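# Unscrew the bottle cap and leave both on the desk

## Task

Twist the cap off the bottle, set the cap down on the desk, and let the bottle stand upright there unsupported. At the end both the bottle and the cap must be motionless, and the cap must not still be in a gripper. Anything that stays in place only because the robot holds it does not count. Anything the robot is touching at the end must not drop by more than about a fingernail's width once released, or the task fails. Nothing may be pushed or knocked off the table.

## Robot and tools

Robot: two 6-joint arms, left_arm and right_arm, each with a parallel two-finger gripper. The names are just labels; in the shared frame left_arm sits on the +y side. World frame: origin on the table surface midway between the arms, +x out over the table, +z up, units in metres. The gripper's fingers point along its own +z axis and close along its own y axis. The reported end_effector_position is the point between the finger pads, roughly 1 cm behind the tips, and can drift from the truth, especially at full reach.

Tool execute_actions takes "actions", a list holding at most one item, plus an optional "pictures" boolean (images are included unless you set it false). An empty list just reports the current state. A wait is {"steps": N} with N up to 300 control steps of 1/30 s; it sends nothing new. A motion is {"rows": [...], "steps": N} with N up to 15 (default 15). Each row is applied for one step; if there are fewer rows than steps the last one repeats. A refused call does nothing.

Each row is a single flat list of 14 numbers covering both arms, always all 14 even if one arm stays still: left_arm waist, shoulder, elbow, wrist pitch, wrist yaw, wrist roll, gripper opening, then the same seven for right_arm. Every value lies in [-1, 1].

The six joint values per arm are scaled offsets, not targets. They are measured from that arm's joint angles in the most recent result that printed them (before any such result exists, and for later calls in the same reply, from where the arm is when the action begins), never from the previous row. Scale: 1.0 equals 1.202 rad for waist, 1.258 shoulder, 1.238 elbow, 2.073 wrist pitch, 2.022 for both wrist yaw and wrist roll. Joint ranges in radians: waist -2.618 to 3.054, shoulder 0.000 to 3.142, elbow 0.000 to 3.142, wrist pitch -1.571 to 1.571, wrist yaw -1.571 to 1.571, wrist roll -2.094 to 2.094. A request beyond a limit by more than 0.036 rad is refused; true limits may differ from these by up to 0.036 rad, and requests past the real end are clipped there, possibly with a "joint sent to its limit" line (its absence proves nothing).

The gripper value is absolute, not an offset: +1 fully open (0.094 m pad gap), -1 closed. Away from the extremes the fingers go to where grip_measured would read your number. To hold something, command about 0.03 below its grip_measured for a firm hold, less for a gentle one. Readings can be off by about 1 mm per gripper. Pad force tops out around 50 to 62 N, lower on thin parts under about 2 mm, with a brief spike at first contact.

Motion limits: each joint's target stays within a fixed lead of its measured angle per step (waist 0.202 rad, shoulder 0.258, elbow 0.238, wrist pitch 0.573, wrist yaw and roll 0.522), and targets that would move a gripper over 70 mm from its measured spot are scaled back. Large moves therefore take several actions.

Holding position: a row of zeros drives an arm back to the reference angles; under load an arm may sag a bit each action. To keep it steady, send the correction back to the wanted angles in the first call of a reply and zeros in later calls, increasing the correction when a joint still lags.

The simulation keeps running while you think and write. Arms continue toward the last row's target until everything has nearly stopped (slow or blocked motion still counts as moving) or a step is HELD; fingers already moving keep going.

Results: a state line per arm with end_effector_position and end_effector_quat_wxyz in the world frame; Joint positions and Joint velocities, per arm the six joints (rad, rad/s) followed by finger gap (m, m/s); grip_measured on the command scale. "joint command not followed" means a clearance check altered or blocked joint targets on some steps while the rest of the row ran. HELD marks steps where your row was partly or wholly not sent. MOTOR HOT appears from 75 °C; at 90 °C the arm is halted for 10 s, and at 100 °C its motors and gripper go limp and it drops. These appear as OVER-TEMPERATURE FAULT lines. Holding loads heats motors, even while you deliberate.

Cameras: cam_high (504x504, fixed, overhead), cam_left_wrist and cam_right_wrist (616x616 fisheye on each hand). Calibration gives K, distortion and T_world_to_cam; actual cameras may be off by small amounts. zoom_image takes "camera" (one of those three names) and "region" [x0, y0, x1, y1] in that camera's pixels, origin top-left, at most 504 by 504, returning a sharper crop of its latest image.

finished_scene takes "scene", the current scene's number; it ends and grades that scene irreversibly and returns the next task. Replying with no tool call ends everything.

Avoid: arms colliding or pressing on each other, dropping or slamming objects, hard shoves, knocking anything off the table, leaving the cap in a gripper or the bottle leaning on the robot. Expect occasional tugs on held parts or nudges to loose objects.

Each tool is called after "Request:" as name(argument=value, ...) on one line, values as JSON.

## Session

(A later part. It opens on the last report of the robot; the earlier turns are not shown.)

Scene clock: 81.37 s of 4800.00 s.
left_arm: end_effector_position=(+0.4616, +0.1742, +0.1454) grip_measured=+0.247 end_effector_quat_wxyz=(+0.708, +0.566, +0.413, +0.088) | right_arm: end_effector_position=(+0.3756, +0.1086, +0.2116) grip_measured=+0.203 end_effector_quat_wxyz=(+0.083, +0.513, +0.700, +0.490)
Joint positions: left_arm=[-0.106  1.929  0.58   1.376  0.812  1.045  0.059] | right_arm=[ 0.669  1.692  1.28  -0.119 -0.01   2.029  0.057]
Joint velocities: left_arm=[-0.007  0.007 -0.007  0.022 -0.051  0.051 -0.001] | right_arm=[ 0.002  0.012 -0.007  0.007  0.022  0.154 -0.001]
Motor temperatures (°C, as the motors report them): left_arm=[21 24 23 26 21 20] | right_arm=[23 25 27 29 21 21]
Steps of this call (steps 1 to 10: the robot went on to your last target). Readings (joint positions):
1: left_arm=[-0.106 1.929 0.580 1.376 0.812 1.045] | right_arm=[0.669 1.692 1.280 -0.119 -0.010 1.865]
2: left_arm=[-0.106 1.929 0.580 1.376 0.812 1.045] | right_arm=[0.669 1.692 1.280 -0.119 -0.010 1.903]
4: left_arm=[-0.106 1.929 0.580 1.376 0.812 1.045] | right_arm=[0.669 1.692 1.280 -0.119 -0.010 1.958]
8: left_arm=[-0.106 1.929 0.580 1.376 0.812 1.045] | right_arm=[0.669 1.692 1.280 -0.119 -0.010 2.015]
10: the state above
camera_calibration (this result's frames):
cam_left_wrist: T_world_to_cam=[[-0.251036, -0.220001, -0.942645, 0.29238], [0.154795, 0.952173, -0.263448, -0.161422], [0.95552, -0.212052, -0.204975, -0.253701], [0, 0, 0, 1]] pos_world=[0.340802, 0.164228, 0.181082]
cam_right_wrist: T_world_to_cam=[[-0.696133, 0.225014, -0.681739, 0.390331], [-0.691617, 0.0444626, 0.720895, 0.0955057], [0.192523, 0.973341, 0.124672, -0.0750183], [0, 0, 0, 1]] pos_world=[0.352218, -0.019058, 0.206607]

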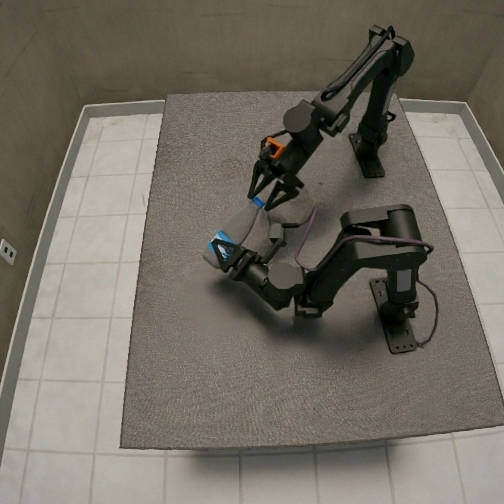

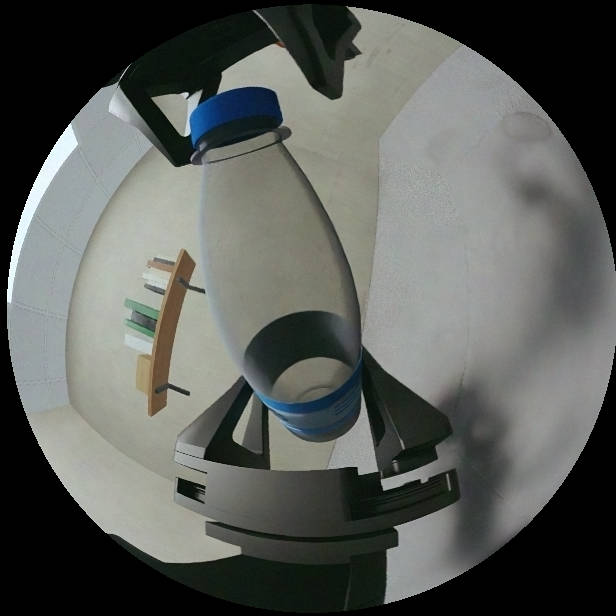

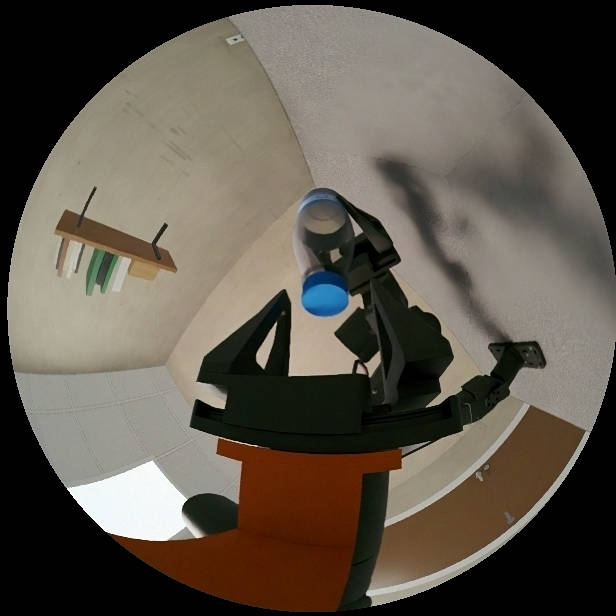

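Request:
execute_actions(actions=[{"rows":[[0,0,0,0,0,0,0.15,0,-0.01,0.01,0.005,0,0,-0.5]],"steps":8}], pictures=false)

Request:
execute_actions(actions=[{"rows":[[0,0,0,0,0,0,0.15,0,-0.01,0.01,0.005,0,-1,-0.5]]}], pictures=false)

Request:
execute_actions(actions=[{"rows":[[0,0,0,0,0,0,0.15,0,-0.02,0.01,0,0,-1,-0.5]]}], pictures=false)

Request:
execute_actions(actions=[{"rows":[[0,0,0,0,0,0,0.15,0,-0.035,-0.005,-0.005,0,-0.59,-0.5]]}])

Scene clock: 94.87 s of 4800.00 s.
left_arm: end_effector_position=(+0.4613, +0.1739, +0.1455) grip_measured=+0.247 end_effector_quat_wxyz=(+0.708, +0.567, +0.411, +0.089) | right_arm: end_effector_position=(+0.3759, +0.1088, +0.2121) grip_measured=-0.389 end_effector_quat_wxyz=(+0.079, +0.518, +0.696, +0.491)
Joint positions: left_arm=[-0.106  1.929  0.58   1.377  0.814  1.049  0.059] | right_arm=[ 0.669  1.692  1.28  -0.117 -0.009  2.045  0.029]
Joint velocities: left_arm=[-0.012 -0.027 -0.017 -0.066  0.037 -0.051 -0.001] | right_arm=[-0.032  0.007  0.007 -0.022 -0.007  0.081  0.001]
Motor temperatures (°C, as the motors report them): left_arm=[21 24 23 26 21 20] | right_arm=[23 25 27 29 21 21]
Steps of this call (steps 1 to 30: the robot went on to your last target; steps 31 to 100: nothing new was sent; then 9.90 s passed at rest; steps 101 to 108: all 8 steps of this action). Readings (joint positions):
101: left_arm=[-0.106 1.929 0.580 1.376 0.812 1.045] | right_arm=[0.669 1.692 1.280 -0.119 -0.010 2.052]
102: left_arm=[-0.106 1.929 0.580 1.376 0.812 1.045] | right_arm=[0.669 1.692 1.280 -0.119 -0.010 2.050]
104: left_arm=[-0.106 1.929 0.580 1.377 0.814 1.049] | right_arm=[0.669 1.692 1.280 -0.117 -0.009 2.047]
108: the state above

Scene clock: 95.37 s of 4800.00 s.
left_arm: end_effector_position=(+0.4618, +0.1744, +0.1455) grip_measured=+0.247 end_effector_quat_wxyz=(+0.708, +0.566, +0.412, +0.091) | right_arm: end_effector_position=(+0.3766, +0.1080, +0.2120) grip_measured=-0.389 end_effector_quat_wxyz=(+0.380, -0.054, +0.866, +0.321)
Joint positions: left_arm=[-0.106  1.929  0.58   1.377  0.811  1.049  0.059] | right_arm=[ 0.669  1.692  1.28  -0.117 -0.003  0.636  0.029]
Joint velocities: left_arm=[-0.017  0.007  0.017  0.007 -0.081  0.007 -0.001] | right_arm=[-0.007  0.007 -0.002 -0.051 -0.022 -2.791  0.   ]
Motor temperatures (°C, as the motors report them): left_arm=[21 24 23 26 21 20] | right_arm=[23 25 27 29 21 21]
Steps of this call (steps 1 to 15: all 15 steps of this action). Readings (joint positions):
1: left_arm=[-0.106 1.929 0.580 1.377 0.814 1.050] | right_arm=[0.669 1.692 1.280 -0.117 -0.009 1.978]
2: left_arm=[-0.106 1.929 0.580 1.377 0.814 1.050] | right_arm=[0.669 1.692 1.280 -0.117 -0.009 1.881]
4: left_arm=[-0.106 1.929 0.580 1.377 0.814 1.050] | right_arm=[0.669 1.692 1.280 -0.117 -0.009 1.689]
8: left_arm=[-0.106 1.929 0.580 1.377 0.813 1.050] | right_arm=[0.669 1.692 1.280 -0.117 -0.009 1.306]
15: the state above

Scene clock: 95.87 s of 4800.00 s.
left_arm: end_effector_position=(+0.4621, +0.1747, +0.1455) grip_measured=+0.247 end_effector_quat_wxyz=(+0.708, +0.565, +0.414, +0.090) | right_arm: end_effector_position=(+0.3785, +0.1060, +0.2120) grip_measured=-0.389 end_effector_quat_wxyz=(+0.497, -0.613, +0.614, -0.019)
Joint positions: left_arm=[-0.106  1.929  0.58   1.377  0.808  1.045  0.059] | right_arm=[ 0.669  1.692  1.28  -0.117  0.012 -0.815  0.029]
Joint velocities: left_arm=[ 0.022 -0.002 -0.012  0.007 -0.022 -0.007  0.   ] | right_arm=[-0.002 -0.012 -0.007  0.051  0.081 -2.835  0.   ]
Motor temperatures (°C, as the motors report them): left_arm=[21 24 23 26 21 20] | right_arm=[23 25 27 29 21 21]
Steps of this call (steps 1 to 15: all 15 steps of this action). Readings (joint positions):
1: left_arm=[-0.106 1.929 0.580 1.377 0.810 1.049] | right_arm=[0.669 1.692 1.280 -0.118 -0.002 0.540]
2: left_arm=[-0.106 1.929 0.580 1.377 0.810 1.049] | right_arm=[0.669 1.692 1.280 -0.118 -0.000 0.444]
4: left_arm=[-0.106 1.929 0.580 1.377 0.810 1.049] | right_arm=[0.669 1.692 1.280 -0.118 0.002 0.251]
8: left_arm=[-0.106 1.929 0.580 1.377 0.809 1.048] | right_arm=[0.669 1.692 1.280 -0.118 0.005 -0.135]
15: the state above

Scene clock: 96.37 s of 4800.00 s.
left_arm: end_effector_position=(+0.4610, +0.1736, +0.1455) grip_measured=+0.247 end_effector_quat_wxyz=(+0.709, +0.562, +0.417, +0.079) | right_arm: end_effector_position=(+0.3775, +0.1065, +0.2160) grip_measured=-0.389 end_effector_quat_wxyz=(-0.418, +0.842, -0.200, +0.277)
Joint positions: left_arm=[-0.106  1.929  0.58   1.377  0.817  1.023  0.059] | right_arm=[ 0.669  1.685  1.28  -0.114  0.006 -1.919  0.029]
Joint velocities: left_arm=[ 0.002 -0.002 -0.012 -0.081 -0.022 -0.037  0.   ] | right_arm=[-0.007 -0.002 -0.007  0.007  0.007 -0.579 -0.001]
Motor temperatures (°C, as the motors report them): left_arm=[21 24 23 26 21 20] | right_arm=[23 25 27 29 21 21]
Steps of this call (steps 1 to 15: all 15 steps of this action). Readings (joint positions):
1: left_arm=[-0.106 1.929 0.580 1.377 0.808 1.044] | right_arm=[0.669 1.692 1.280 -0.117 0.014 -0.913]
2: left_arm=[-0.106 1.929 0.580 1.377 0.808 1.041] | right_arm=[0.669 1.690 1.280 -0.117 0.015 -1.010]
4: left_arm=[-0.106 1.929 0.580 1.377 0.812 1.034] | right_arm=[0.669 1.688 1.280 -0.117 0.015 -1.205]
8: left_arm=[-0.106 1.929 0.580 1.377 0.814 1.026] | right_arm=[0.669 1.687 1.280 -0.114 0.013 -1.593]
15: the state above
camera_calibration (this result's frames):
cam_left_wrist: T_world_to_cam=[[-0.266982, -0.232774, -0.935167, 0.300642], [0.155254, 0.947326, -0.280124, -0.157727], [0.951114, -0.219976, -0.21678, -0.248112], [0, 0, 0, 1]] pos_world=[0.340736, 0.164822, 0.183181]
cam_right_wrist: T_world_to_cam=[[0.315231, 0.448016, 0.836607, -0.338379], [-0.012449, -0.879525, 0.47569, -0.011248], [0.948933, -0.160367, -0.271676, -0.153056], [0, 0, 0, 1]] pos_world=[0.251767, 0.117161, 0.246859]

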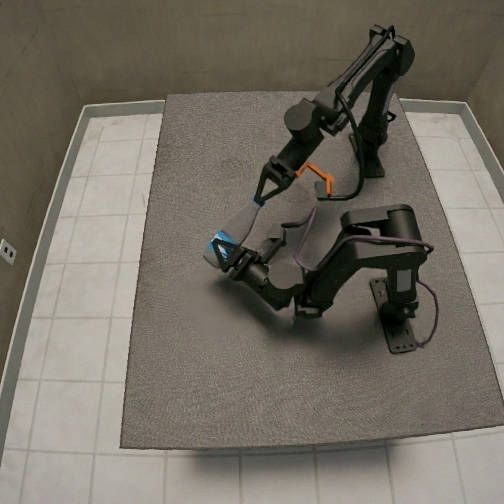

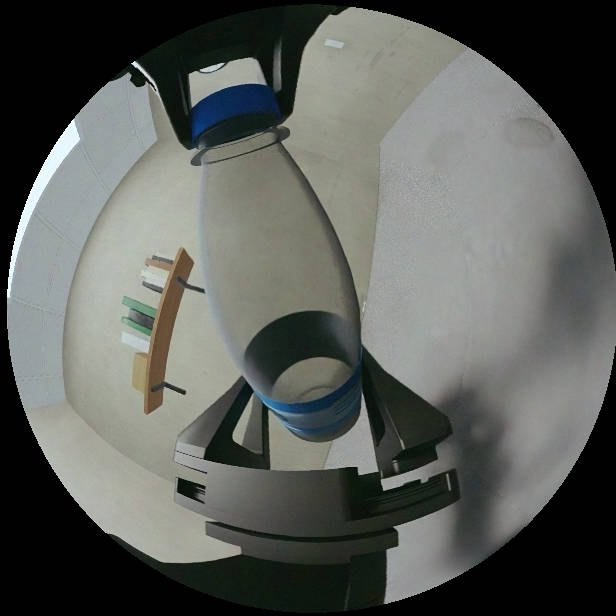

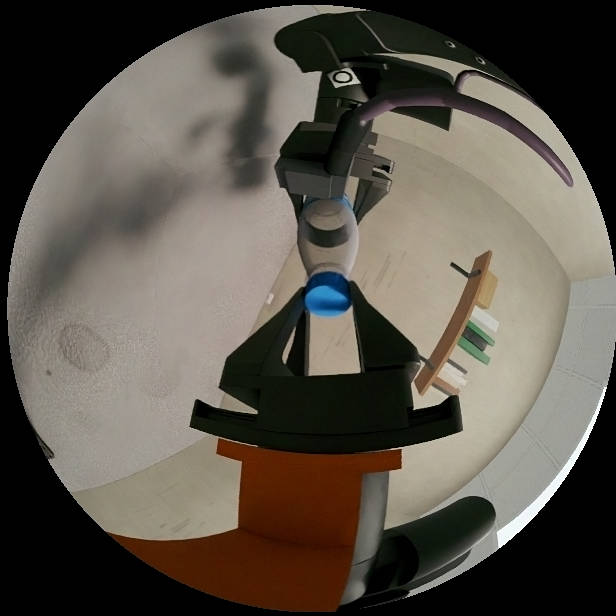

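Request:
execute_actions(actions=[{"rows":[[0,0,0,0,0,0.006,0.15,0,-0.01,0.01,0.005,-0.003,-0.04,0]],"steps":5}], pictures=false)

Request:
execute_actions(actions=[{"rows":[[0,0,0,0,0,0,0.15,0,-0.01,0.01,0.005,0,1,0]]}], pictures=false)

Request:
execute_actions(actions=[{"rows":[[0,0,0,0,0,0,0.15,0,-0.01,0.01,0.005,0,1,0]]}], pictures=false)

Request:
execute_actions(actions=[{"rows":[[0,0,0,0,0,0,0.15,0,-0.01,0.01,0.005,0.003,0.57,0]]}], pictures=false)

Request:
execute_actions(actions=[{"rows":[[0,0,0,0,0,0,0.15,0,-0.01,0.01,0.005,0,0,-0.5]],"steps":7}], pictures=false)

Request:
execute_actions(actions=[{"rows":[[0,0,0,0,0,0,0.15,0,-0.02,0,0,0,-1,-0.5]]}], pictures=false)

Request:
execute_actions(actions=[{"rows":[[0,0,0,0,0,0,0.15,0,-0.03,-0.008,-0.008,0,-1,-0.5]]}], pictures=false)

Request:
execute_actions(actions=[{"rows":[[0,0,0,0,0,0,0.15,0,-0.045,-0.018,-0.012,0,-0.57,-0.5]]}])

Scene clock: 115.30 s of 4800.00 s.
left_arm: end_effector_position=(+0.4610, +0.1736, +0.1455) grip_measured=+0.247 end_effector_quat_wxyz=(+0.709, +0.564, +0.416, +0.081) | right_arm: end_effector_position=(+0.3772, +0.1068, +0.2162) grip_measured=-0.004 end_effector_quat_wxyz=(-0.407, +0.849, -0.163, +0.294)
Joint positions: left_arm=[-0.106  1.929  0.58   1.377  0.817  1.029  0.059] | right_arm=[ 0.669  1.685  1.28  -0.114  0.003 -2.005  0.047]
Joint velocities: left_arm=[ 0.017 -0.007 -0.017 -0.007 -0.007  0.022 -0.001] | right_arm=[-0.017 -0.007 -0.002 -0.022 -0.066  0.066  0.002]
Motor temperatures (°C, as the motors report them): left_arm=[21 24 23 27 21 20] | right_arm=[23 26 26 29 21 21]
Steps of this call (steps 1 to 30: the robot went on to your last target; steps 31 to 100: nothing new was sent; then 15.43 s passed at rest; steps 101 to 105: all 5 steps of this action). Readings (joint positions):
101: left_arm=[-0.106 1.929 0.580 1.377 0.817 1.024] | right_arm=[0.669 1.685 1.280 -0.114 0.003 -2.005]
102: left_arm=[-0.106 1.929 0.580 1.377 0.817 1.026] | right_arm=[0.669 1.685 1.280 -0.114 0.003 -2.005]
104: left_arm=[-0.106 1.929 0.580 1.377 0.817 1.029] | right_arm=[0.669 1.685 1.280 -0.114 0.003 -2.005]
105: the state above

Scene clock: 115.80 s of 4800.00 s.
left_arm: end_effector_position=(+0.4610, +0.1736, +0.1455) grip_measured=+0.247 end_effector_quat_wxyz=(+0.709, +0.564, +0.415, +0.082) | right_arm: end_effector_position=(+0.3773, +0.1067, +0.2162) grip_measured=-0.003 end_effector_quat_wxyz=(+0.500, -0.540, +0.676, +0.041)
Joint positions: left_arm=[-0.106  1.929  0.58   1.377  0.817  1.03   0.059] | right_arm=[ 0.669  1.685  1.28  -0.114  0.004 -0.591  0.047]
Joint velocities: left_arm=[-0.002  0.002 -0.007  0.037 -0.051 -0.007  0.   ] | right_arm=[-0.022  0.007  0.002  0.051 -0.007  2.806  0.   ]
Motor temperatures (°C, as the motors report them): left_arm=[21 24 23 27 21 20] | right_arm=[23 26 26 29 21 21]
Steps of this call (steps 1 to 15: all 15 steps of this action). Readings (joint positions):
1: left_arm=[-0.106 1.929 0.580 1.377 0.817 1.030] | right_arm=[0.669 1.685 1.280 -0.114 0.004 -1.938]
2: left_arm=[-0.106 1.929 0.580 1.377 0.817 1.030] | right_arm=[0.669 1.685 1.280 -0.114 0.004 -1.840]
4: left_arm=[-0.106 1.929 0.580 1.377 0.817 1.030] | right_arm=[0.669 1.685 1.280 -0.114 0.004 -1.648]
8: left_arm=[-0.106 1.929 0.580 1.377 0.817 1.030] | right_arm=[0.669 1.685 1.280 -0.114 0.004 -1.265]
15: the state above

Scene clock: 116.30 s of 4800.00 s.
left_arm: end_effector_position=(+0.4610, +0.1736, +0.1455) grip_measured=+0.247 end_effector_quat_wxyz=(+0.709, +0.564, +0.415, +0.082) | right_arm: end_effector_position=(+0.3773, +0.1067, +0.2162) grip_measured=-0.003 end_effector_quat_wxyz=(+0.344, +0.053, +0.863, +0.365)
Joint positions: left_arm=[-0.106  1.929  0.58   1.377  0.817  1.03   0.059] | right_arm=[ 0.669  1.685  1.28  -0.114  0.004  0.879  0.047]
Joint velocities: left_arm=[ 0.007  0.007 -0.007 -0.022 -0.007 -0.007 -0.001] | right_arm=[-0.002  0.007  0.007 -0.037  0.037  2.908 -0.001]
Motor temperatures (°C, as the motors report them): left_arm=[21 24 23 27 21 20] | right_arm=[23 26 26 29 21 21]
Steps of this call (steps 1 to 15: all 15 steps of this action). Readings (joint positions):
1: left_arm=[-0.106 1.929 0.580 1.377 0.817 1.030] | right_arm=[0.669 1.685 1.280 -0.114 0.004 -0.494]
2: left_arm=[-0.106 1.929 0.580 1.377 0.817 1.030] | right_arm=[0.669 1.685 1.280 -0.114 0.004 -0.397]
4: left_arm=[-0.106 1.929 0.580 1.377 0.817 1.030] | right_arm=[0.669 1.685 1.280 -0.114 0.004 -0.202]
8: left_arm=[-0.106 1.929 0.580 1.377 0.817 1.030] | right_arm=[0.669 1.685 1.280 -0.114 0.004 0.189]
15: the state above

Scene clock: 116.80 s of 4800.00 s.
left_arm: end_effector_position=(+0.4610, +0.1736, +0.1455) grip_measured=+0.247 end_effector_quat_wxyz=(+0.709, +0.564, +0.415, +0.082) | right_arm: end_effector_position=(+0.3773, +0.1067, +0.2162) grip_measured=-0.003 end_effector_quat_wxyz=(+0.107, +0.489, +0.714, +0.490)
Joint positions: left_arm=[-0.106  1.929  0.58   1.377  0.817  1.03   0.059] | right_arm=[ 0.669  1.685  1.28  -0.114  0.004  1.958  0.047]
Joint velocities: left_arm=[ 0.007 -0.012  0.002 -0.037 -0.095  0.022  0.   ] | right_arm=[ 0.012 -0.002  0.002  0.037 -0.022  0.535  0.   ]
Motor temperatures (°C, as the motors report them): left_arm=[21 24 23 27 21 20] | right_arm=[23 26 26 29 21 21]
Steps of this call (steps 1 to 15: all 15 steps of this action). Readings (joint positions):
1: left_arm=[-0.106 1.929 0.580 1.377 0.817 1.030] | right_arm=[0.669 1.685 1.280 -0.114 0.004 0.978]
2: left_arm=[-0.106 1.929 0.580 1.377 0.817 1.030] | right_arm=[0.669 1.685 1.280 -0.114 0.004 1.077]
4: left_arm=[-0.106 1.929 0.580 1.377 0.817 1.030] | right_arm=[0.669 1.685 1.280 -0.114 0.004 1.275]
8: left_arm=[-0.106 1.929 0.580 1.377 0.817 1.030] | right_arm=[0.669 1.685 1.280 -0.114 0.004 1.664]
15: the state above

Scene clock: 117.03 s of 4800.00 s.
left_arm: end_effector_position=(+0.4611, +0.1738, +0.1459) grip_measured=+0.247 end_effector_quat_wxyz=(+0.710, +0.563, +0.415, +0.082) | right_arm: end_effector_position=(+0.3766, +0.1073, +0.2161) grip_measured=-0.390 end_effector_quat_wxyz=(+0.104, +0.490, +0.713, +0.491)
Joint positions: left_arm=[-0.106  1.929  0.58   1.379  0.816  1.029  0.059] | right_arm=[ 0.669  1.685  1.28  -0.115 -0.001  1.963  0.029]
Joint velocities: left_arm=[-0.022  0.007 -0.002 -0.037 -0.051  0.022 -0.   ] | right_arm=[ 0.002 -0.002  0.002  0.037  0.007  0.037  0.   ]
Motor temperatures (°C, as the motors report them): left_arm=[21 24 23 27 21 20] | right_arm=[23 26 26 29 21 21]
Steps of this call (steps 1 to 7: all 7 steps of this action). Readings (joint positions):
1: left_arm=[-0.106 1.929 0.580 1.377 0.817 1.030] | right_arm=[0.669 1.685 1.280 -0.114 0.004 1.963]
2: left_arm=[-0.106 1.929 0.580 1.377 0.816 1.029] | right_arm=[0.669 1.685 1.280 -0.114 0.003 1.963]
4: left_arm=[-0.106 1.929 0.580 1.378 0.816 1.029] | right_arm=[0.669 1.685 1.280 -0.115 0.000 1.963]
7: the state above

Scene clock: 117.53 s of 4800.00 s.
left_arm: end_effector_position=(+0.4615, +0.1741, +0.1461) grip_measured=+0.247 end_effector_quat_wxyz=(+0.710, +0.563, +0.416, +0.083) | right_arm: end_effector_position=(+0.3762, +0.1074, +0.2156) grip_measured=-0.390 end_effector_quat_wxyz=(+0.396, -0.090, +0.861, +0.306)
Joint positions: left_arm=[-0.106  1.929  0.58   1.38   0.813  1.028  0.059] | right_arm=[ 0.669  1.685  1.28  -0.117 -0.003  0.553  0.029]
Joint velocities: left_arm=[ 0.017  0.012  0.002  0.022 -0.022 -0.037  0.001] | right_arm=[-0.022  0.017  0.002 -0.022 -0.051 -2.762  0.   ]
Motor temperatures (°C, as the motors report them): left_arm=[21 24 23 27 21 20] | right_arm=[23 26 26 29 21 21]
Steps of this call (steps 1 to 15: all 15 steps of this action). Readings (joint positions):
1: left_arm=[-0.106 1.929 0.580 1.379 0.816 1.029] | right_arm=[0.669 1.685 1.280 -0.116 -0.001 1.896]
2: left_arm=[-0.106 1.929 0.580 1.379 0.816 1.029] | right_arm=[0.669 1.685 1.280 -0.116 -0.002 1.798]
4: left_arm=[-0.106 1.929 0.580 1.380 0.815 1.029] | right_arm=[0.669 1.685 1.280 -0.116 -0.002 1.607]
8: left_arm=[-0.106 1.929 0.580 1.380 0.814 1.029] | right_arm=[0.669 1.685 1.280 -0.116 -0.003 1.224]
15: the state above

Scene clock: 118.03 s of 4800.00 s.
left_arm: end_effector_position=(+0.4613, +0.1740, +0.1461) grip_measured=+0.247 end_effector_quat_wxyz=(+0.710, +0.564, +0.414, +0.085) | right_arm: end_effector_position=(+0.3755, +0.1060, +0.2146) grip_measured=-0.389 end_effector_quat_wxyz=(-0.498, +0.642, -0.582, +0.037)
Joint positions: left_arm=[-0.106  1.929  0.58   1.38   0.814  1.033  0.059] | right_arm=[ 0.669  1.681  1.274 -0.118  0.    -0.909  0.029]
Joint velocities: left_arm=[-0.002 -0.007 -0.002 -0.051 -0.022 -0.037 -0.   ] | right_arm=[ 0.002  0.002  0.012  0.007 -0.007 -2.835 -0.001]
Motor temperatures (°C, as the motors report them): left_arm=[21 24 23 27 21 20] | right_arm=[23 26 26 29 21 21]
Steps of this call (steps 1 to 15: all 15 steps of this action). Readings (joint positions):
1: left_arm=[-0.106 1.929 0.580 1.380 0.813 1.028] | right_arm=[0.669 1.685 1.279 -0.118 -0.003 0.457]
2: left_arm=[-0.106 1.929 0.580 1.380 0.812 1.029] | right_arm=[0.669 1.684 1.277 -0.118 -0.003 0.360]
4: left_arm=[-0.106 1.929 0.580 1.380 0.814 1.031] | right_arm=[0.669 1.682 1.275 -0.118 -0.003 0.167]
8: left_arm=[-0.106 1.929 0.580 1.380 0.814 1.031] | right_arm=[0.669 1.681 1.274 -0.118 -0.002 -0.222]
15: the state above

Scene clock: 118.53 s of 4800.00 s.
left_arm: end_effector_position=(+0.4599, +0.1725, +0.1468) grip_measured=+0.247 end_effector_quat_wxyz=(+0.710, +0.567, +0.407, +0.085) | right_arm: end_effector_position=(+0.3712, +0.1017, +0.2163) grip_measured=-0.390 end_effector_quat_wxyz=(-0.408, +0.850, -0.170, +0.288)
Joint positions: left_arm=[-0.107  1.929  0.58   1.384  0.824  1.041  0.059] | right_arm=[ 0.669  1.658  1.256 -0.124  0.001 -1.988  0.029]
Joint velocities: left_arm=[ 0.007 -0.017 -0.017 -0.007 -0.022  0.007 -0.001] | right_arm=[ 0.007  0.007 -0.007 -0.037 -0.007 -0.549 -0.   ]
Motor temperatures (°C, as the motors report them): left_arm=[21 24 23 27 21 20] | right_arm=[23 26 26 29 21 21]
Steps of this call (steps 1 to 15: all 15 steps of this action). Readings (joint positions):
1: left_arm=[-0.106 1.929 0.580 1.380 0.814 1.034] | right_arm=[0.669 1.679 1.272 -0.118 0.000 -1.008]
2: left_arm=[-0.106 1.929 0.580 1.380 0.819 1.037] | right_arm=[0.669 1.673 1.266 -0.118 0.001 -1.107]
4: left_arm=[-0.107 1.929 0.580 1.384 0.828 1.041] | right_arm=[0.669 1.665 1.258 -0.119 0.001 -1.305]
8: left_arm=[-0.107 1.929 0.580 1.384 0.825 1.041] | right_arm=[0.669 1.658 1.256 -0.123 0.001 -1.693]
15: the state above
camera_calibration (this result's frames):
cam_left_wrist: T_world_to_cam=[[-0.248906, -0.21883, -0.943483, 0.291873], [0.167819, 0.949662, -0.264536, -0.164568], [0.953878, -0.224179, -0.199653, -0.25014], [0, 0, 0, 1]] pos_world=[0.338869, 0.164078, 0.181902]
cam_right_wrist: T_world_to_cam=[[0.267994, 0.497071, 0.825287, -0.31954], [0.00338152, -0.857102, 0.515135, -0.0324411], [0.963415, -0.135263, -0.231379, -0.164424], [0, 0, 0, 1]] pos_world=[0.244152, 0.108788, 0.242379]

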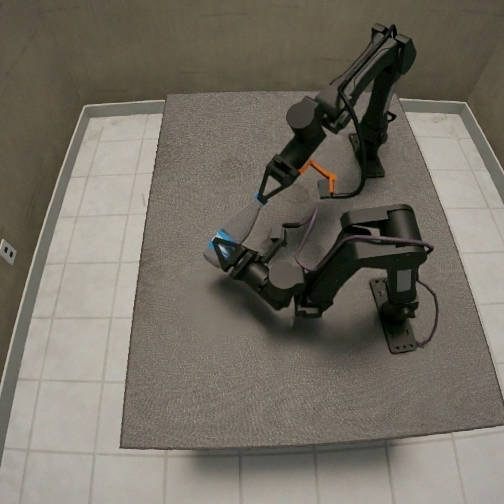

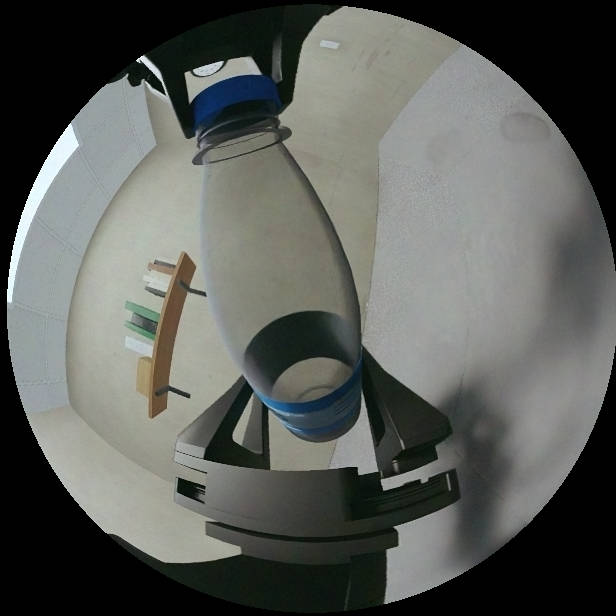

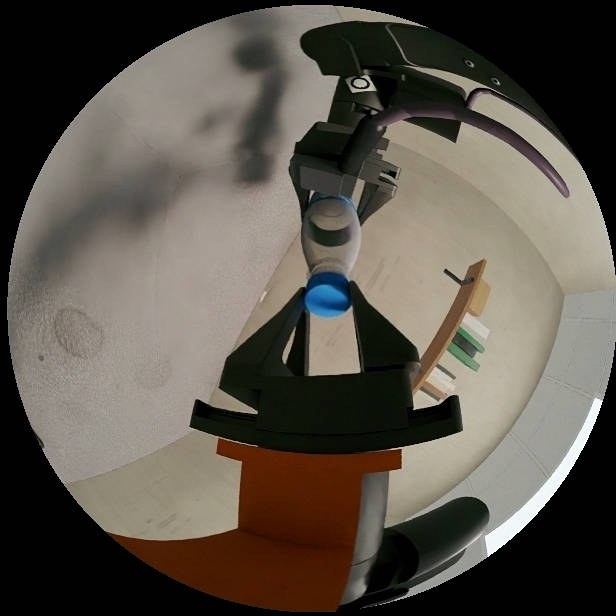

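Probably free; pull more.

Request:
execute_actions(actions=[{"rows":[[0,0,0,0,0,0,0.15,0,-0.04,-0.01,-0.01,0,-0.035,-0.5],[0,0,0,0,0,0,0.15,0,-0.055,-0.018,-0.015,0,-0.035,-0.5],[0,0,0,0,0,0,0.15,0,-0.075,-0.028,-0.02,0,-0.035,-0.5]],"steps":12}], pictures=false)

Scene clock: 124.07 s of 4800.00 s.
left_arm: end_effector_position=(+0.4597, +0.1723, +0.1470) grip_measured=+0.247 end_effector_quat_wxyz=(+0.710, +0.569, +0.405, +0.087) | right_arm: end_effector_position=(+0.3598, +0.0908, +0.2282) grip_measured=-0.390 end_effector_quat_wxyz=(-0.400, +0.853, -0.137, +0.306)
Joint positions: left_arm=[-0.107  1.929  0.58   1.385  0.825  1.047  0.059] | right_arm=[ 0.669  1.589  1.223 -0.15   0.001 -2.064  0.029]
Joint velocities: left_arm=[-0.012  0.002 -0.007  0.022 -0.081  0.007  0.   ] | right_arm=[ 0.007 -0.012 -0.007 -0.081  0.037 -0.022 -0.   ]
Motor temperatures (°C, as the motors report them): left_arm=[21 24 23 27 21 20] | right_arm=[23 27 26 29 21 21]
Steps of this call (steps 1 to 30: the robot went on to your last target; steps 31 to 100: nothing new was sent; then 1.80 s passed at rest; steps 101 to 112: all 12 steps of this action). Readings (joint positions):
101: left_arm=[-0.107 1.929 0.580 1.384 0.824 1.042] | right_arm=[0.669 1.656 1.255 -0.124 0.001 -2.064]
102: left_arm=[-0.107 1.929 0.580 1.384 0.824 1.044] | right_arm=[0.669 1.651 1.250 -0.124 0.001 -2.064]
104: left_arm=[-0.107 1.929 0.580 1.384 0.825 1.047] | right_arm=[0.669 1.626 1.232 -0.129 0.001 -2.064]
108: left_arm=[-0.107 1.929 0.580 1.385 0.825 1.047] | right_arm=[0.669 1.591 1.223 -0.147 0.001 -2.064]
112: the state above

Request:
execute_actions(actions=[{"rows":[[0,0,0,0,0,0,0.15,0,-0.06,-0.02,-0.02,0,0,-0.5],[0,0,0,0,0,0,0.15,0,-0.09,-0.04,-0.03,0,0,-0.5],[0,0,0,0,0,0,0.15,0,-0.12,-0.06,-0.04,0,0,-0.5],[0,0,0,0,0,0,0.15,0,-0.12,-0.08,-0.05,0,0,-0.5],[0,0,0,0,0,0,0.15,-0.05,-0.12,-0.08,-0.06,0,0,-0.5],[0,0,0,0,0,0,0.15,-0.1,-0.12,-0.08,-0.08,0,0,-0.5],[0,0,0,0,0,0,0.15,-0.2,-0.12,-0.08,-0.1,0,0,-0.5],[0,0,0,0,0,-0.2,0.15,-0.3,-0.12,-0.08,-0.2,0,0.3,-0.5],[0,0,0,0,0,-0.4,0.15,-0.4,-0.12,-0.08,-0.3,0,0.6,-0.5],[0,0,0,0,0,-0.522,0.15,-0.6,-0.12,-0.08,-0.385,0,1,-0.5],[0,0,0,0,0,-0.522,0.15,-0.6,-0.12,-0.08,-0.385,0,1,-0.5],[0,0,0,0,0,-0.522,0.15,-0.6,-0.12,-0.08,-0.385,0,1,-0.5],[0,0.05,0.08,0,0.1,-0.522,0.15,-0.6,-0.12,-0.08,-0.385,0,1,-0.5],[0,0.1,0.14,0,0.2,-0.522,0.15,-0.6,-0.12,-0.08,-0.385,0,1,-0.5],[0,0.2,0.25,0,0.339,-0.522,0.15,-0.6,-0.12,-0.08,-0.385,0,1,-0.5]]}], pictures=false)

Request:
execute_actions(actions=[{"steps":22}], pictures=false)

Scene clock: 136.77 s of 4800.00 s.
left_arm: end_effector_position=(+0.4570, +0.1526, +0.1491) grip_measured=+0.247 end_effector_quat_wxyz=(+0.688, +0.451, +0.525, -0.218) | right_arm: end_effector_position=(+0.3630, -0.1283, +0.1501) grip_measured=-0.390 end_effector_quat_wxyz=(-0.233, +0.775, -0.562, +0.168)
Joint positions: left_arm=[-0.106  2.     0.68   1.397  1.011  0.338  0.059] | right_arm=[ 0.229  1.458  1.125 -0.654  0.    -1.567  0.029]
Joint velocities: left_arm=[-0.017  1.634  2.166  0.432  3.084 -2.278 -0.   ] | right_arm=[-1.56   0.007  0.007 -1.531 -0.022  2.337 -0.001]
Motor temperatures (°C, as the motors report them): left_arm=[21 24 23 28 21 20] | right_arm=[23 26 26 29 21 21]
From where the robot then was, a joint's target lay farther than a number of 1.0 reaches, so one or more steps of this call were cut to that.
Steps of this call (steps 1 to 15: the robot went on to your last target; steps 16 to 90: nothing new was sent; then 9.20 s passed at rest; steps 91 to 105: all 15 steps of this action). Readings (joint positions):
91: left_arm=[-0.107 1.929 0.580 1.385 0.825 1.047] | right_arm=[0.669 1.585 1.219 -0.156 0.001 -2.064]
92: left_arm=[-0.107 1.929 0.580 1.385 0.825 1.047] | right_arm=[0.669 1.572 1.207 -0.160 0.002 -2.065]
94: left_arm=[-0.107 1.929 0.580 1.385 0.825 1.047] | right_arm=[0.669 1.520 1.162 -0.183 0.002 -2.065]
98: left_arm=[-0.107 1.929 0.580 1.385 0.825 0.996] | right_arm=[0.568 1.459 1.130 -0.274 -0.015 -2.015]
105: the state above

Scene clock: 137.50 s of 4800.00 s.
left_arm: end_effector_position=(+0.4178, +0.1259, +0.1228) grip_measured=+0.247 end_effector_quat_wxyz=(+0.539, +0.506, +0.491, -0.461) | right_arm: end_effector_position=(+0.3178, -0.2382, +0.1196) grip_measured=-0.390 end_effector_quat_wxyz=(+0.147, -0.059, +0.987, -0.008)
Joint positions: left_arm=[-0.106  2.174  0.869  1.394  1.503  0.003  0.059] | right_arm=[-0.058  1.458  1.123 -0.94   0.008 -0.088  0.029]
Joint velocities: left_arm=[-0.022 -0.007  0.007  0.037  0.022 -0.051 -0.001] | right_arm=[-0.007  0.002 -0.002 -0.037 -0.007  0.227  0.   ]
Motor temperatures (°C, as the motors report them): left_arm=[21 24 23 28 21 20] | right_arm=[23 26 26 29 21 21]
Steps of this call (steps 1 to 22: the robot went on to your last target). Readings (joint positions):
1: left_arm=[-0.106 2.058 0.758 1.404 1.107 0.270] | right_arm=[0.171 1.458 1.124 -0.702 0.000 -1.484]
2: left_arm=[-0.106 2.109 0.822 1.403 1.182 0.216] | right_arm=[0.108 1.458 1.124 -0.744 0.001 -1.395]
4: left_arm=[-0.106 2.161 0.869 1.397 1.290 0.138] | right_arm=[-0.011 1.458 1.123 -0.812 0.010 -1.202]
8: left_arm=[-0.106 2.174 0.869 1.394 1.420 0.057] | right_arm=[-0.069 1.458 1.123 -0.891 0.023 -0.811]
22: the state above

Request:
execute_actions(actions=[{"rows":[[0,0.03,0.04,0.01,0,0,0.15,0,0.03,0.01,0.03,0,0,-0.5],[0,0.055,0.06,0.01,0,0,0.15,0,0.06,0.01,0.03,0,0,-0.5],[0,0.08,0.08,0.01,0,0,0.15,0,0.09,0.01,0.03,0,0,-0.5],[0,0.105,0.1,0.01,0,0,0.15,0,0.12,0.01,0.03,0,0,-0.5],[0,0.13,0.12,0.01,0,0,0.15,0,0.15,0.01,0.03,0,0,-0.5],[0,0.15,0.14,0.01,0,0,0.15,0,0.175,0.01,0.03,0,0,-0.5],[0,0.17,0.155,0.01,0,0,0.15,0,0.2,0.01,0.03,0,0,-0.5],[0,0.185,0.167,0.01,0,0,0.15,0,0.215,0.01,0.03,0,0,-0.5],[0,0.2,0.167,0.01,0,0,0.15,0,0.23,0.01,0.03,0,0,-0.5],[0,0.21,0.167,0.015,0,0,0.15,0,0.24,0.01,0.03,0,0,-0.5],[0,0.22,0.167,0.015,0,0,0.15,0,0.25,0.01,0.03,0,0,-0.5],[0,0.228,0.167,0.015,0,0,0.15,0,0.255,0.01,0.03,0,0,-0.5]]}], pictures=false)

Request:
execute_actions(actions=[{"steps":8}])

Scene clock: 147.33 s of 4800.00 s.
left_arm: end_effector_position=(+0.4501, +0.1258, +0.0568) grip_measured=+0.247 end_effector_quat_wxyz=(+0.520, +0.488, +0.511, -0.479) | right_arm: end_effector_position=(+0.3109, -0.2380, +0.0223) grip_measured=-0.390 end_effector_quat_wxyz=(-0.001, -0.057, +0.998, -0.003)
Joint positions: left_arm=[-0.106  2.452  1.051  1.419  1.503  0.001  0.059] | right_arm=[-0.058  1.794  1.123 -0.903  0.006 -0.081  0.029]
Joint velocities: left_arm=[-0.007  0.095 -0.002 -0.007 -0.022  0.007  0.   ] | right_arm=[-0.012 -0.007 -0.007 -0.037 -0.037 -0.066 -0.   ]
Motor temperatures (°C, as the motors report them): left_arm=[21 24 24 27 21 20] | right_arm=[23 26 26 27 21 21]
Steps of this call (steps 1 to 30: the robot went on to your last target; steps 31 to 100: nothing new was sent; then 6.00 s passed at rest; steps 101 to 115: all 15 steps of this action). Readings (joint positions):
101: left_arm=[-0.106 2.175 0.872 1.396 1.507 0.001] | right_arm=[-0.058 1.460 1.123 -0.940 0.006 -0.052]
102: left_arm=[-0.106 2.184 0.882 1.402 1.508 0.001] | right_arm=[-0.058 1.469 1.123 -0.935 0.006 -0.058]
104: left_arm=[-0.106 2.222 0.927 1.414 1.509 0.001] | right_arm=[-0.058 1.513 1.123 -0.921 0.006 -0.067]
108: left_arm=[-0.106 2.339 1.025 1.419 1.505 0.001] | right_arm=[-0.058 1.675 1.123 -0.904 0.006 -0.076]
115: the state above

Scene clock: 147.60 s of 4800.00 s.
left_arm: end_effector_position=(+0.4500, +0.1258, +0.0565) grip_measured=+0.247 end_effector_quat_wxyz=(+0.521, +0.489, +0.510, -0.479) | right_arm: end_effector_position=(+0.3114, -0.2380, +0.0223) grip_measured=-0.390 end_effector_quat_wxyz=(-0.000, -0.057, +0.998, -0.003)
Joint positions: left_arm=[-0.106  2.453  1.051  1.423  1.503  0.001  0.059] | right_arm=[-0.058  1.794  1.123 -0.901  0.006 -0.082  0.029]
Joint velocities: left_arm=[-0.007 -0.017 -0.017  0.051 -0.051 -0.007  0.   ] | right_arm=[-0.002  0.007 -0.022  0.007 -0.051  0.022 -0.   ]
Motor temperatures (°C, as the motors report them): left_arm=[21 24 24 27 21 20] | right_arm=[23 26 26 27 21 21]
Steps of this call (steps 1 to 8: the robot went on to your last target). Readings (joint positions):
1: left_arm=[-0.106 2.453 1.051 1.419 1.503 0.001] | right_arm=[-0.058 1.794 1.123 -0.902 0.006 -0.082]
2: left_arm=[-0.106 2.453 1.051 1.419 1.503 0.001] | right_arm=[-0.058 1.794 1.123 -0.901 0.006 -0.082]
4: left_arm=[-0.106 2.453 1.051 1.422 1.503 0.001] | right_arm=[-0.058 1.794 1.123 -0.901 0.006 -0.082]
8: the state above
camera_calibration (this result's frames):
cam_left_wrist: T_world_to_cam=[[-0.982142, -0.0331622, -0.185193, 0.457679], [0.128413, 0.601241, -0.788682, -0.0512831], [0.1375, -0.798379, -0.586246, 0.192248], [0, 0, 0, 1]] pos_world=[0.429658, 0.199498, 0.157018]
cam_right_wrist: T_world_to_cam=[[-0.124625, -0.991234, -0.0438681, -0.187064], [-0.640965, 0.0466799, 0.766149, 0.186681], [-0.757385, 0.123599, -0.641164, 0.409005], [0, 0, 0, 1]] pos_world=[0.406117, -0.244691, 0.111008]

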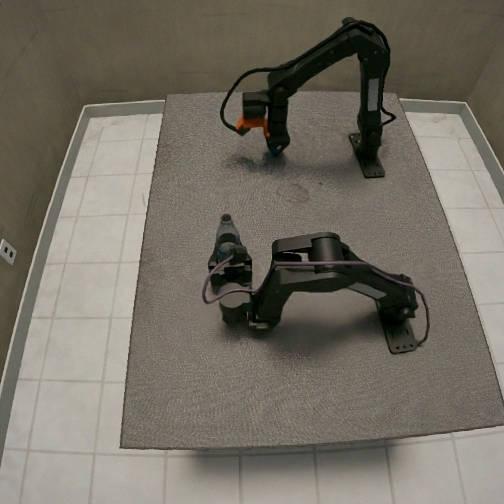

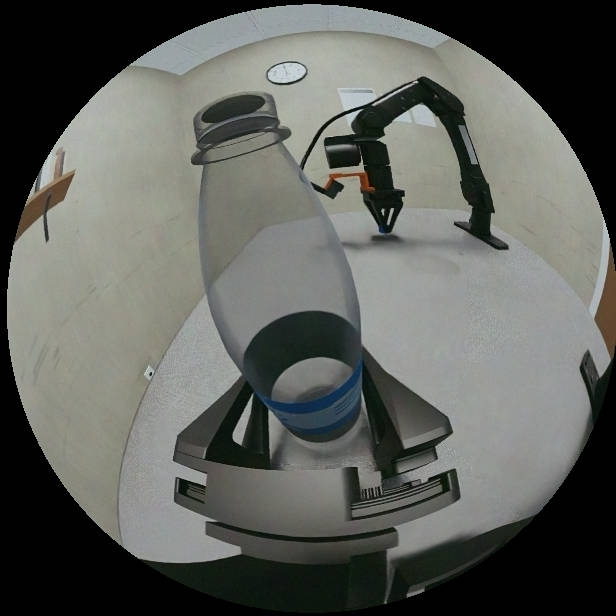

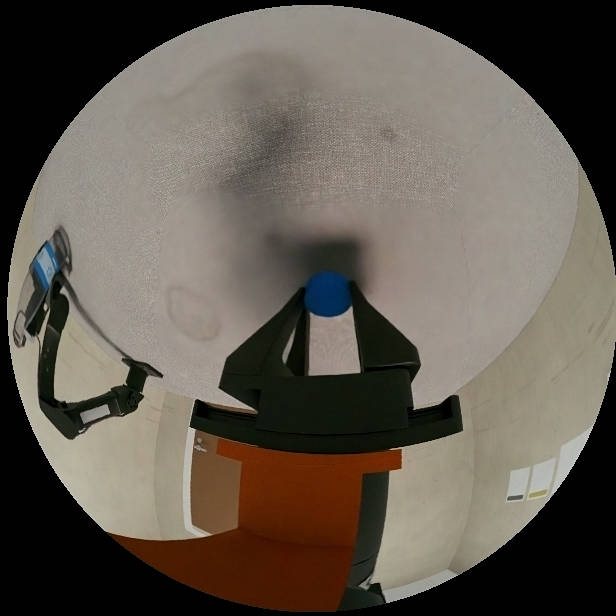

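Request:
execute_actions(actions=[{"rows":[[0,0.015,0,0,0,0,0.15,0,0.01,0.01,0.02,0,0,-0.5],[0,0.02,0,0,0,0,0.15,0,0.018,0.01,0.02,0,0,-0.5],[0,0.02,0,0,0,0,0.15,0,0.018,0.01,0.02,0,0,-0.5],[0,0.028,0,0,0,0,0.15,0,0.03,0.01,0.02,0,0,-0.5]],"steps":13}], pictures=false)

Request:
execute_actions(actions=[{"rows":[[0,0,0,0,0,0,1,0,-0.01,0.01,0,0,0,0.5],[0,0,0,0,0,0,1,0,-0.01,0.01,0,0,0,0.5],[0,0,0,0,0,0,1,0,-0.01,0.01,0,0,0,0.5],[0,0,0,0,0,0,1,0,-0.01,0.01,0,0,0,0.5],[0,0,0,0,0,0,1,0,-0.01,0.01,0,0,0,0.5],[0,0,0,0,0,0,1,0,-0.05,0.01,0,0,0,0.5]]}])

Scene clock: 154.97 s of 4800.00 s.
left_arm: end_effector_position=(+0.4490, +0.1258, +0.0506) grip_measured=+0.247 end_effector_quat_wxyz=(+0.517, +0.485, +0.514, -0.482) | right_arm: end_effector_position=(+0.3110, -0.2380, +0.0107) grip_measured=-0.390 end_effector_quat_wxyz=(-0.013, -0.057, +0.998, -0.003)
Joint positions: left_arm=[-0.106  2.469  1.051  1.424  1.503  0.001  0.059] | right_arm=[-0.058  1.835  1.123 -0.886  0.006 -0.082  0.029]
Joint velocities: left_arm=[ 0.002  0.002 -0.012  0.007 -0.051  0.022  0.   ] | right_arm=[ 0.007 -0.022 -0.002 -0.022 -0.022 -0.022 -0.002]
Motor temperatures (°C, as the motors report them): left_arm=[21 25 24 27 21 20] | right_arm=[23 26 26 27 21 21]
Steps of this call (steps 1 to 15: the robot went on to your last target; steps 16 to 90: nothing new was sent; then 3.93 s passed at rest; steps 91 to 103: all 13 steps of this action). Readings (joint positions):
91: left_arm=[-0.106 2.453 1.051 1.423 1.503 0.001] | right_arm=[-0.058 1.794 1.123 -0.900 0.006 -0.082]
92: left_arm=[-0.106 2.453 1.051 1.423 1.503 0.001] | right_arm=[-0.058 1.796 1.123 -0.898 0.006 -0.082]
94: left_arm=[-0.106 2.454 1.051 1.423 1.503 0.001] | right_arm=[-0.058 1.805 1.123 -0.892 0.006 -0.082]
98: left_arm=[-0.106 2.465 1.051 1.424 1.503 0.001] | right_arm=[-0.058 1.831 1.123 -0.888 0.006 -0.082]
103: the state above

Scene clock: 155.47 s of 4800.00 s.
left_arm: end_effector_position=(+0.4490, +0.1258, +0.0506) grip_measured=+1.000 end_effector_quat_wxyz=(+0.517, +0.485, +0.514, -0.482) | right_arm: end_effector_position=(+0.3142, -0.2379, +0.0205) grip_measured=+0.497 end_effector_quat_wxyz=(+0.003, -0.057, +0.998, -0.003)
Joint positions: left_arm=[-0.106  2.469  1.051  1.424  1.503  0.001  0.094] | right_arm=[-0.058  1.801  1.123 -0.887  0.006 -0.082  0.07 ]
Joint velocities: left_arm=[-0.017 -0.012 -0.002 -0.081  0.007  0.022  0.   ] | right_arm=[-0.017 -0.012  0.017  0.051 -0.022 -0.051  0.   ]
Motor temperatures (°C, as the motors report them): left_arm=[21 25 24 27 21 20] | right_arm=[23 26 26 27 21 21]
Steps of this call (steps 1 to 15: all 15 steps of this action). Readings (joint positions):
1: left_arm=[-0.106 2.469 1.051 1.424 1.503 0.001] | right_arm=[-0.058 1.835 1.123 -0.886 0.006 -0.082]
2: left_arm=[-0.106 2.469 1.051 1.424 1.503 0.001] | right_arm=[-0.058 1.835 1.123 -0.886 0.006 -0.082]
4: left_arm=[-0.106 2.469 1.051 1.424 1.503 0.001] | right_arm=[-0.058 1.835 1.123 -0.886 0.006 -0.082]
8: left_arm=[-0.106 2.469 1.051 1.424 1.503 0.001] | right_arm=[-0.058 1.822 1.123 -0.887 0.006 -0.082]
15: the state above
camera_calibration (this result's frames):
cam_left_wrist: T_world_to_cam=[[-0.984658, -0.0331512, -0.171315, 0.456007], [0.117269, 0.601289, -0.790379, -0.0507335], [0.129212, -0.798343, -0.588177, 0.192741], [0, 0, 0, 1]] pos_world=[0.430057, 0.199496, 0.151388]
cam_right_wrist: T_world_to_cam=[[-0.124303, -0.991223, -0.0450031, -0.186785], [-0.646498, 0.0465001, 0.761497, 0.191679], [-0.752721, 0.123751, -0.646604, 0.408586], [0, 0, 0, 1]] pos_world=[0.408253, -0.244621, 0.109825]

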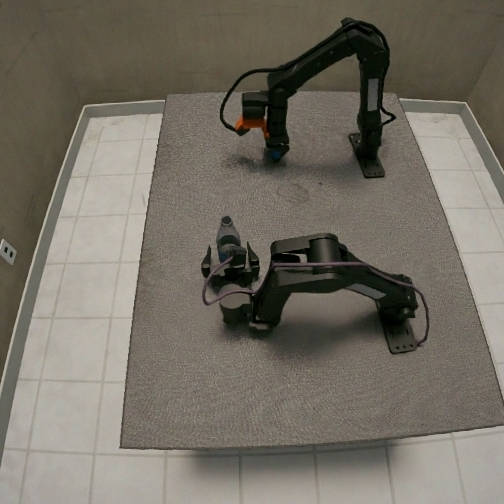

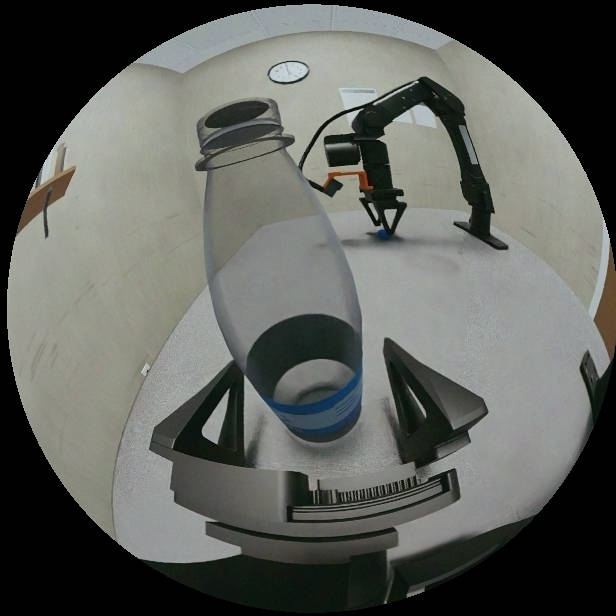

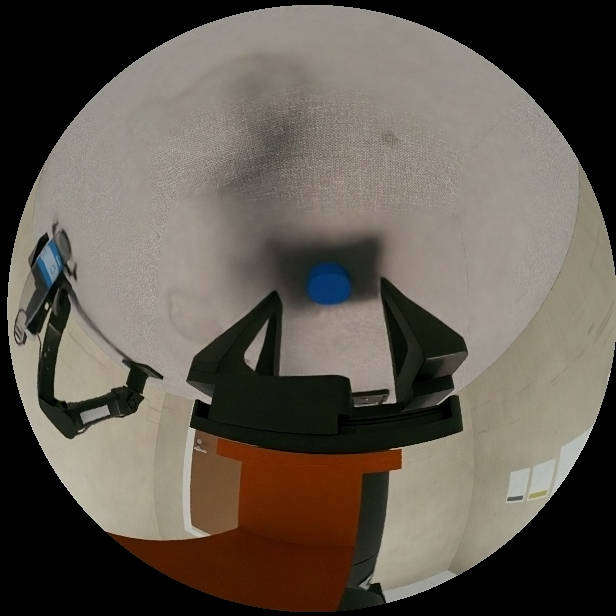

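Request:
finished_scene(scene=2)

The scene is finished: the task was done.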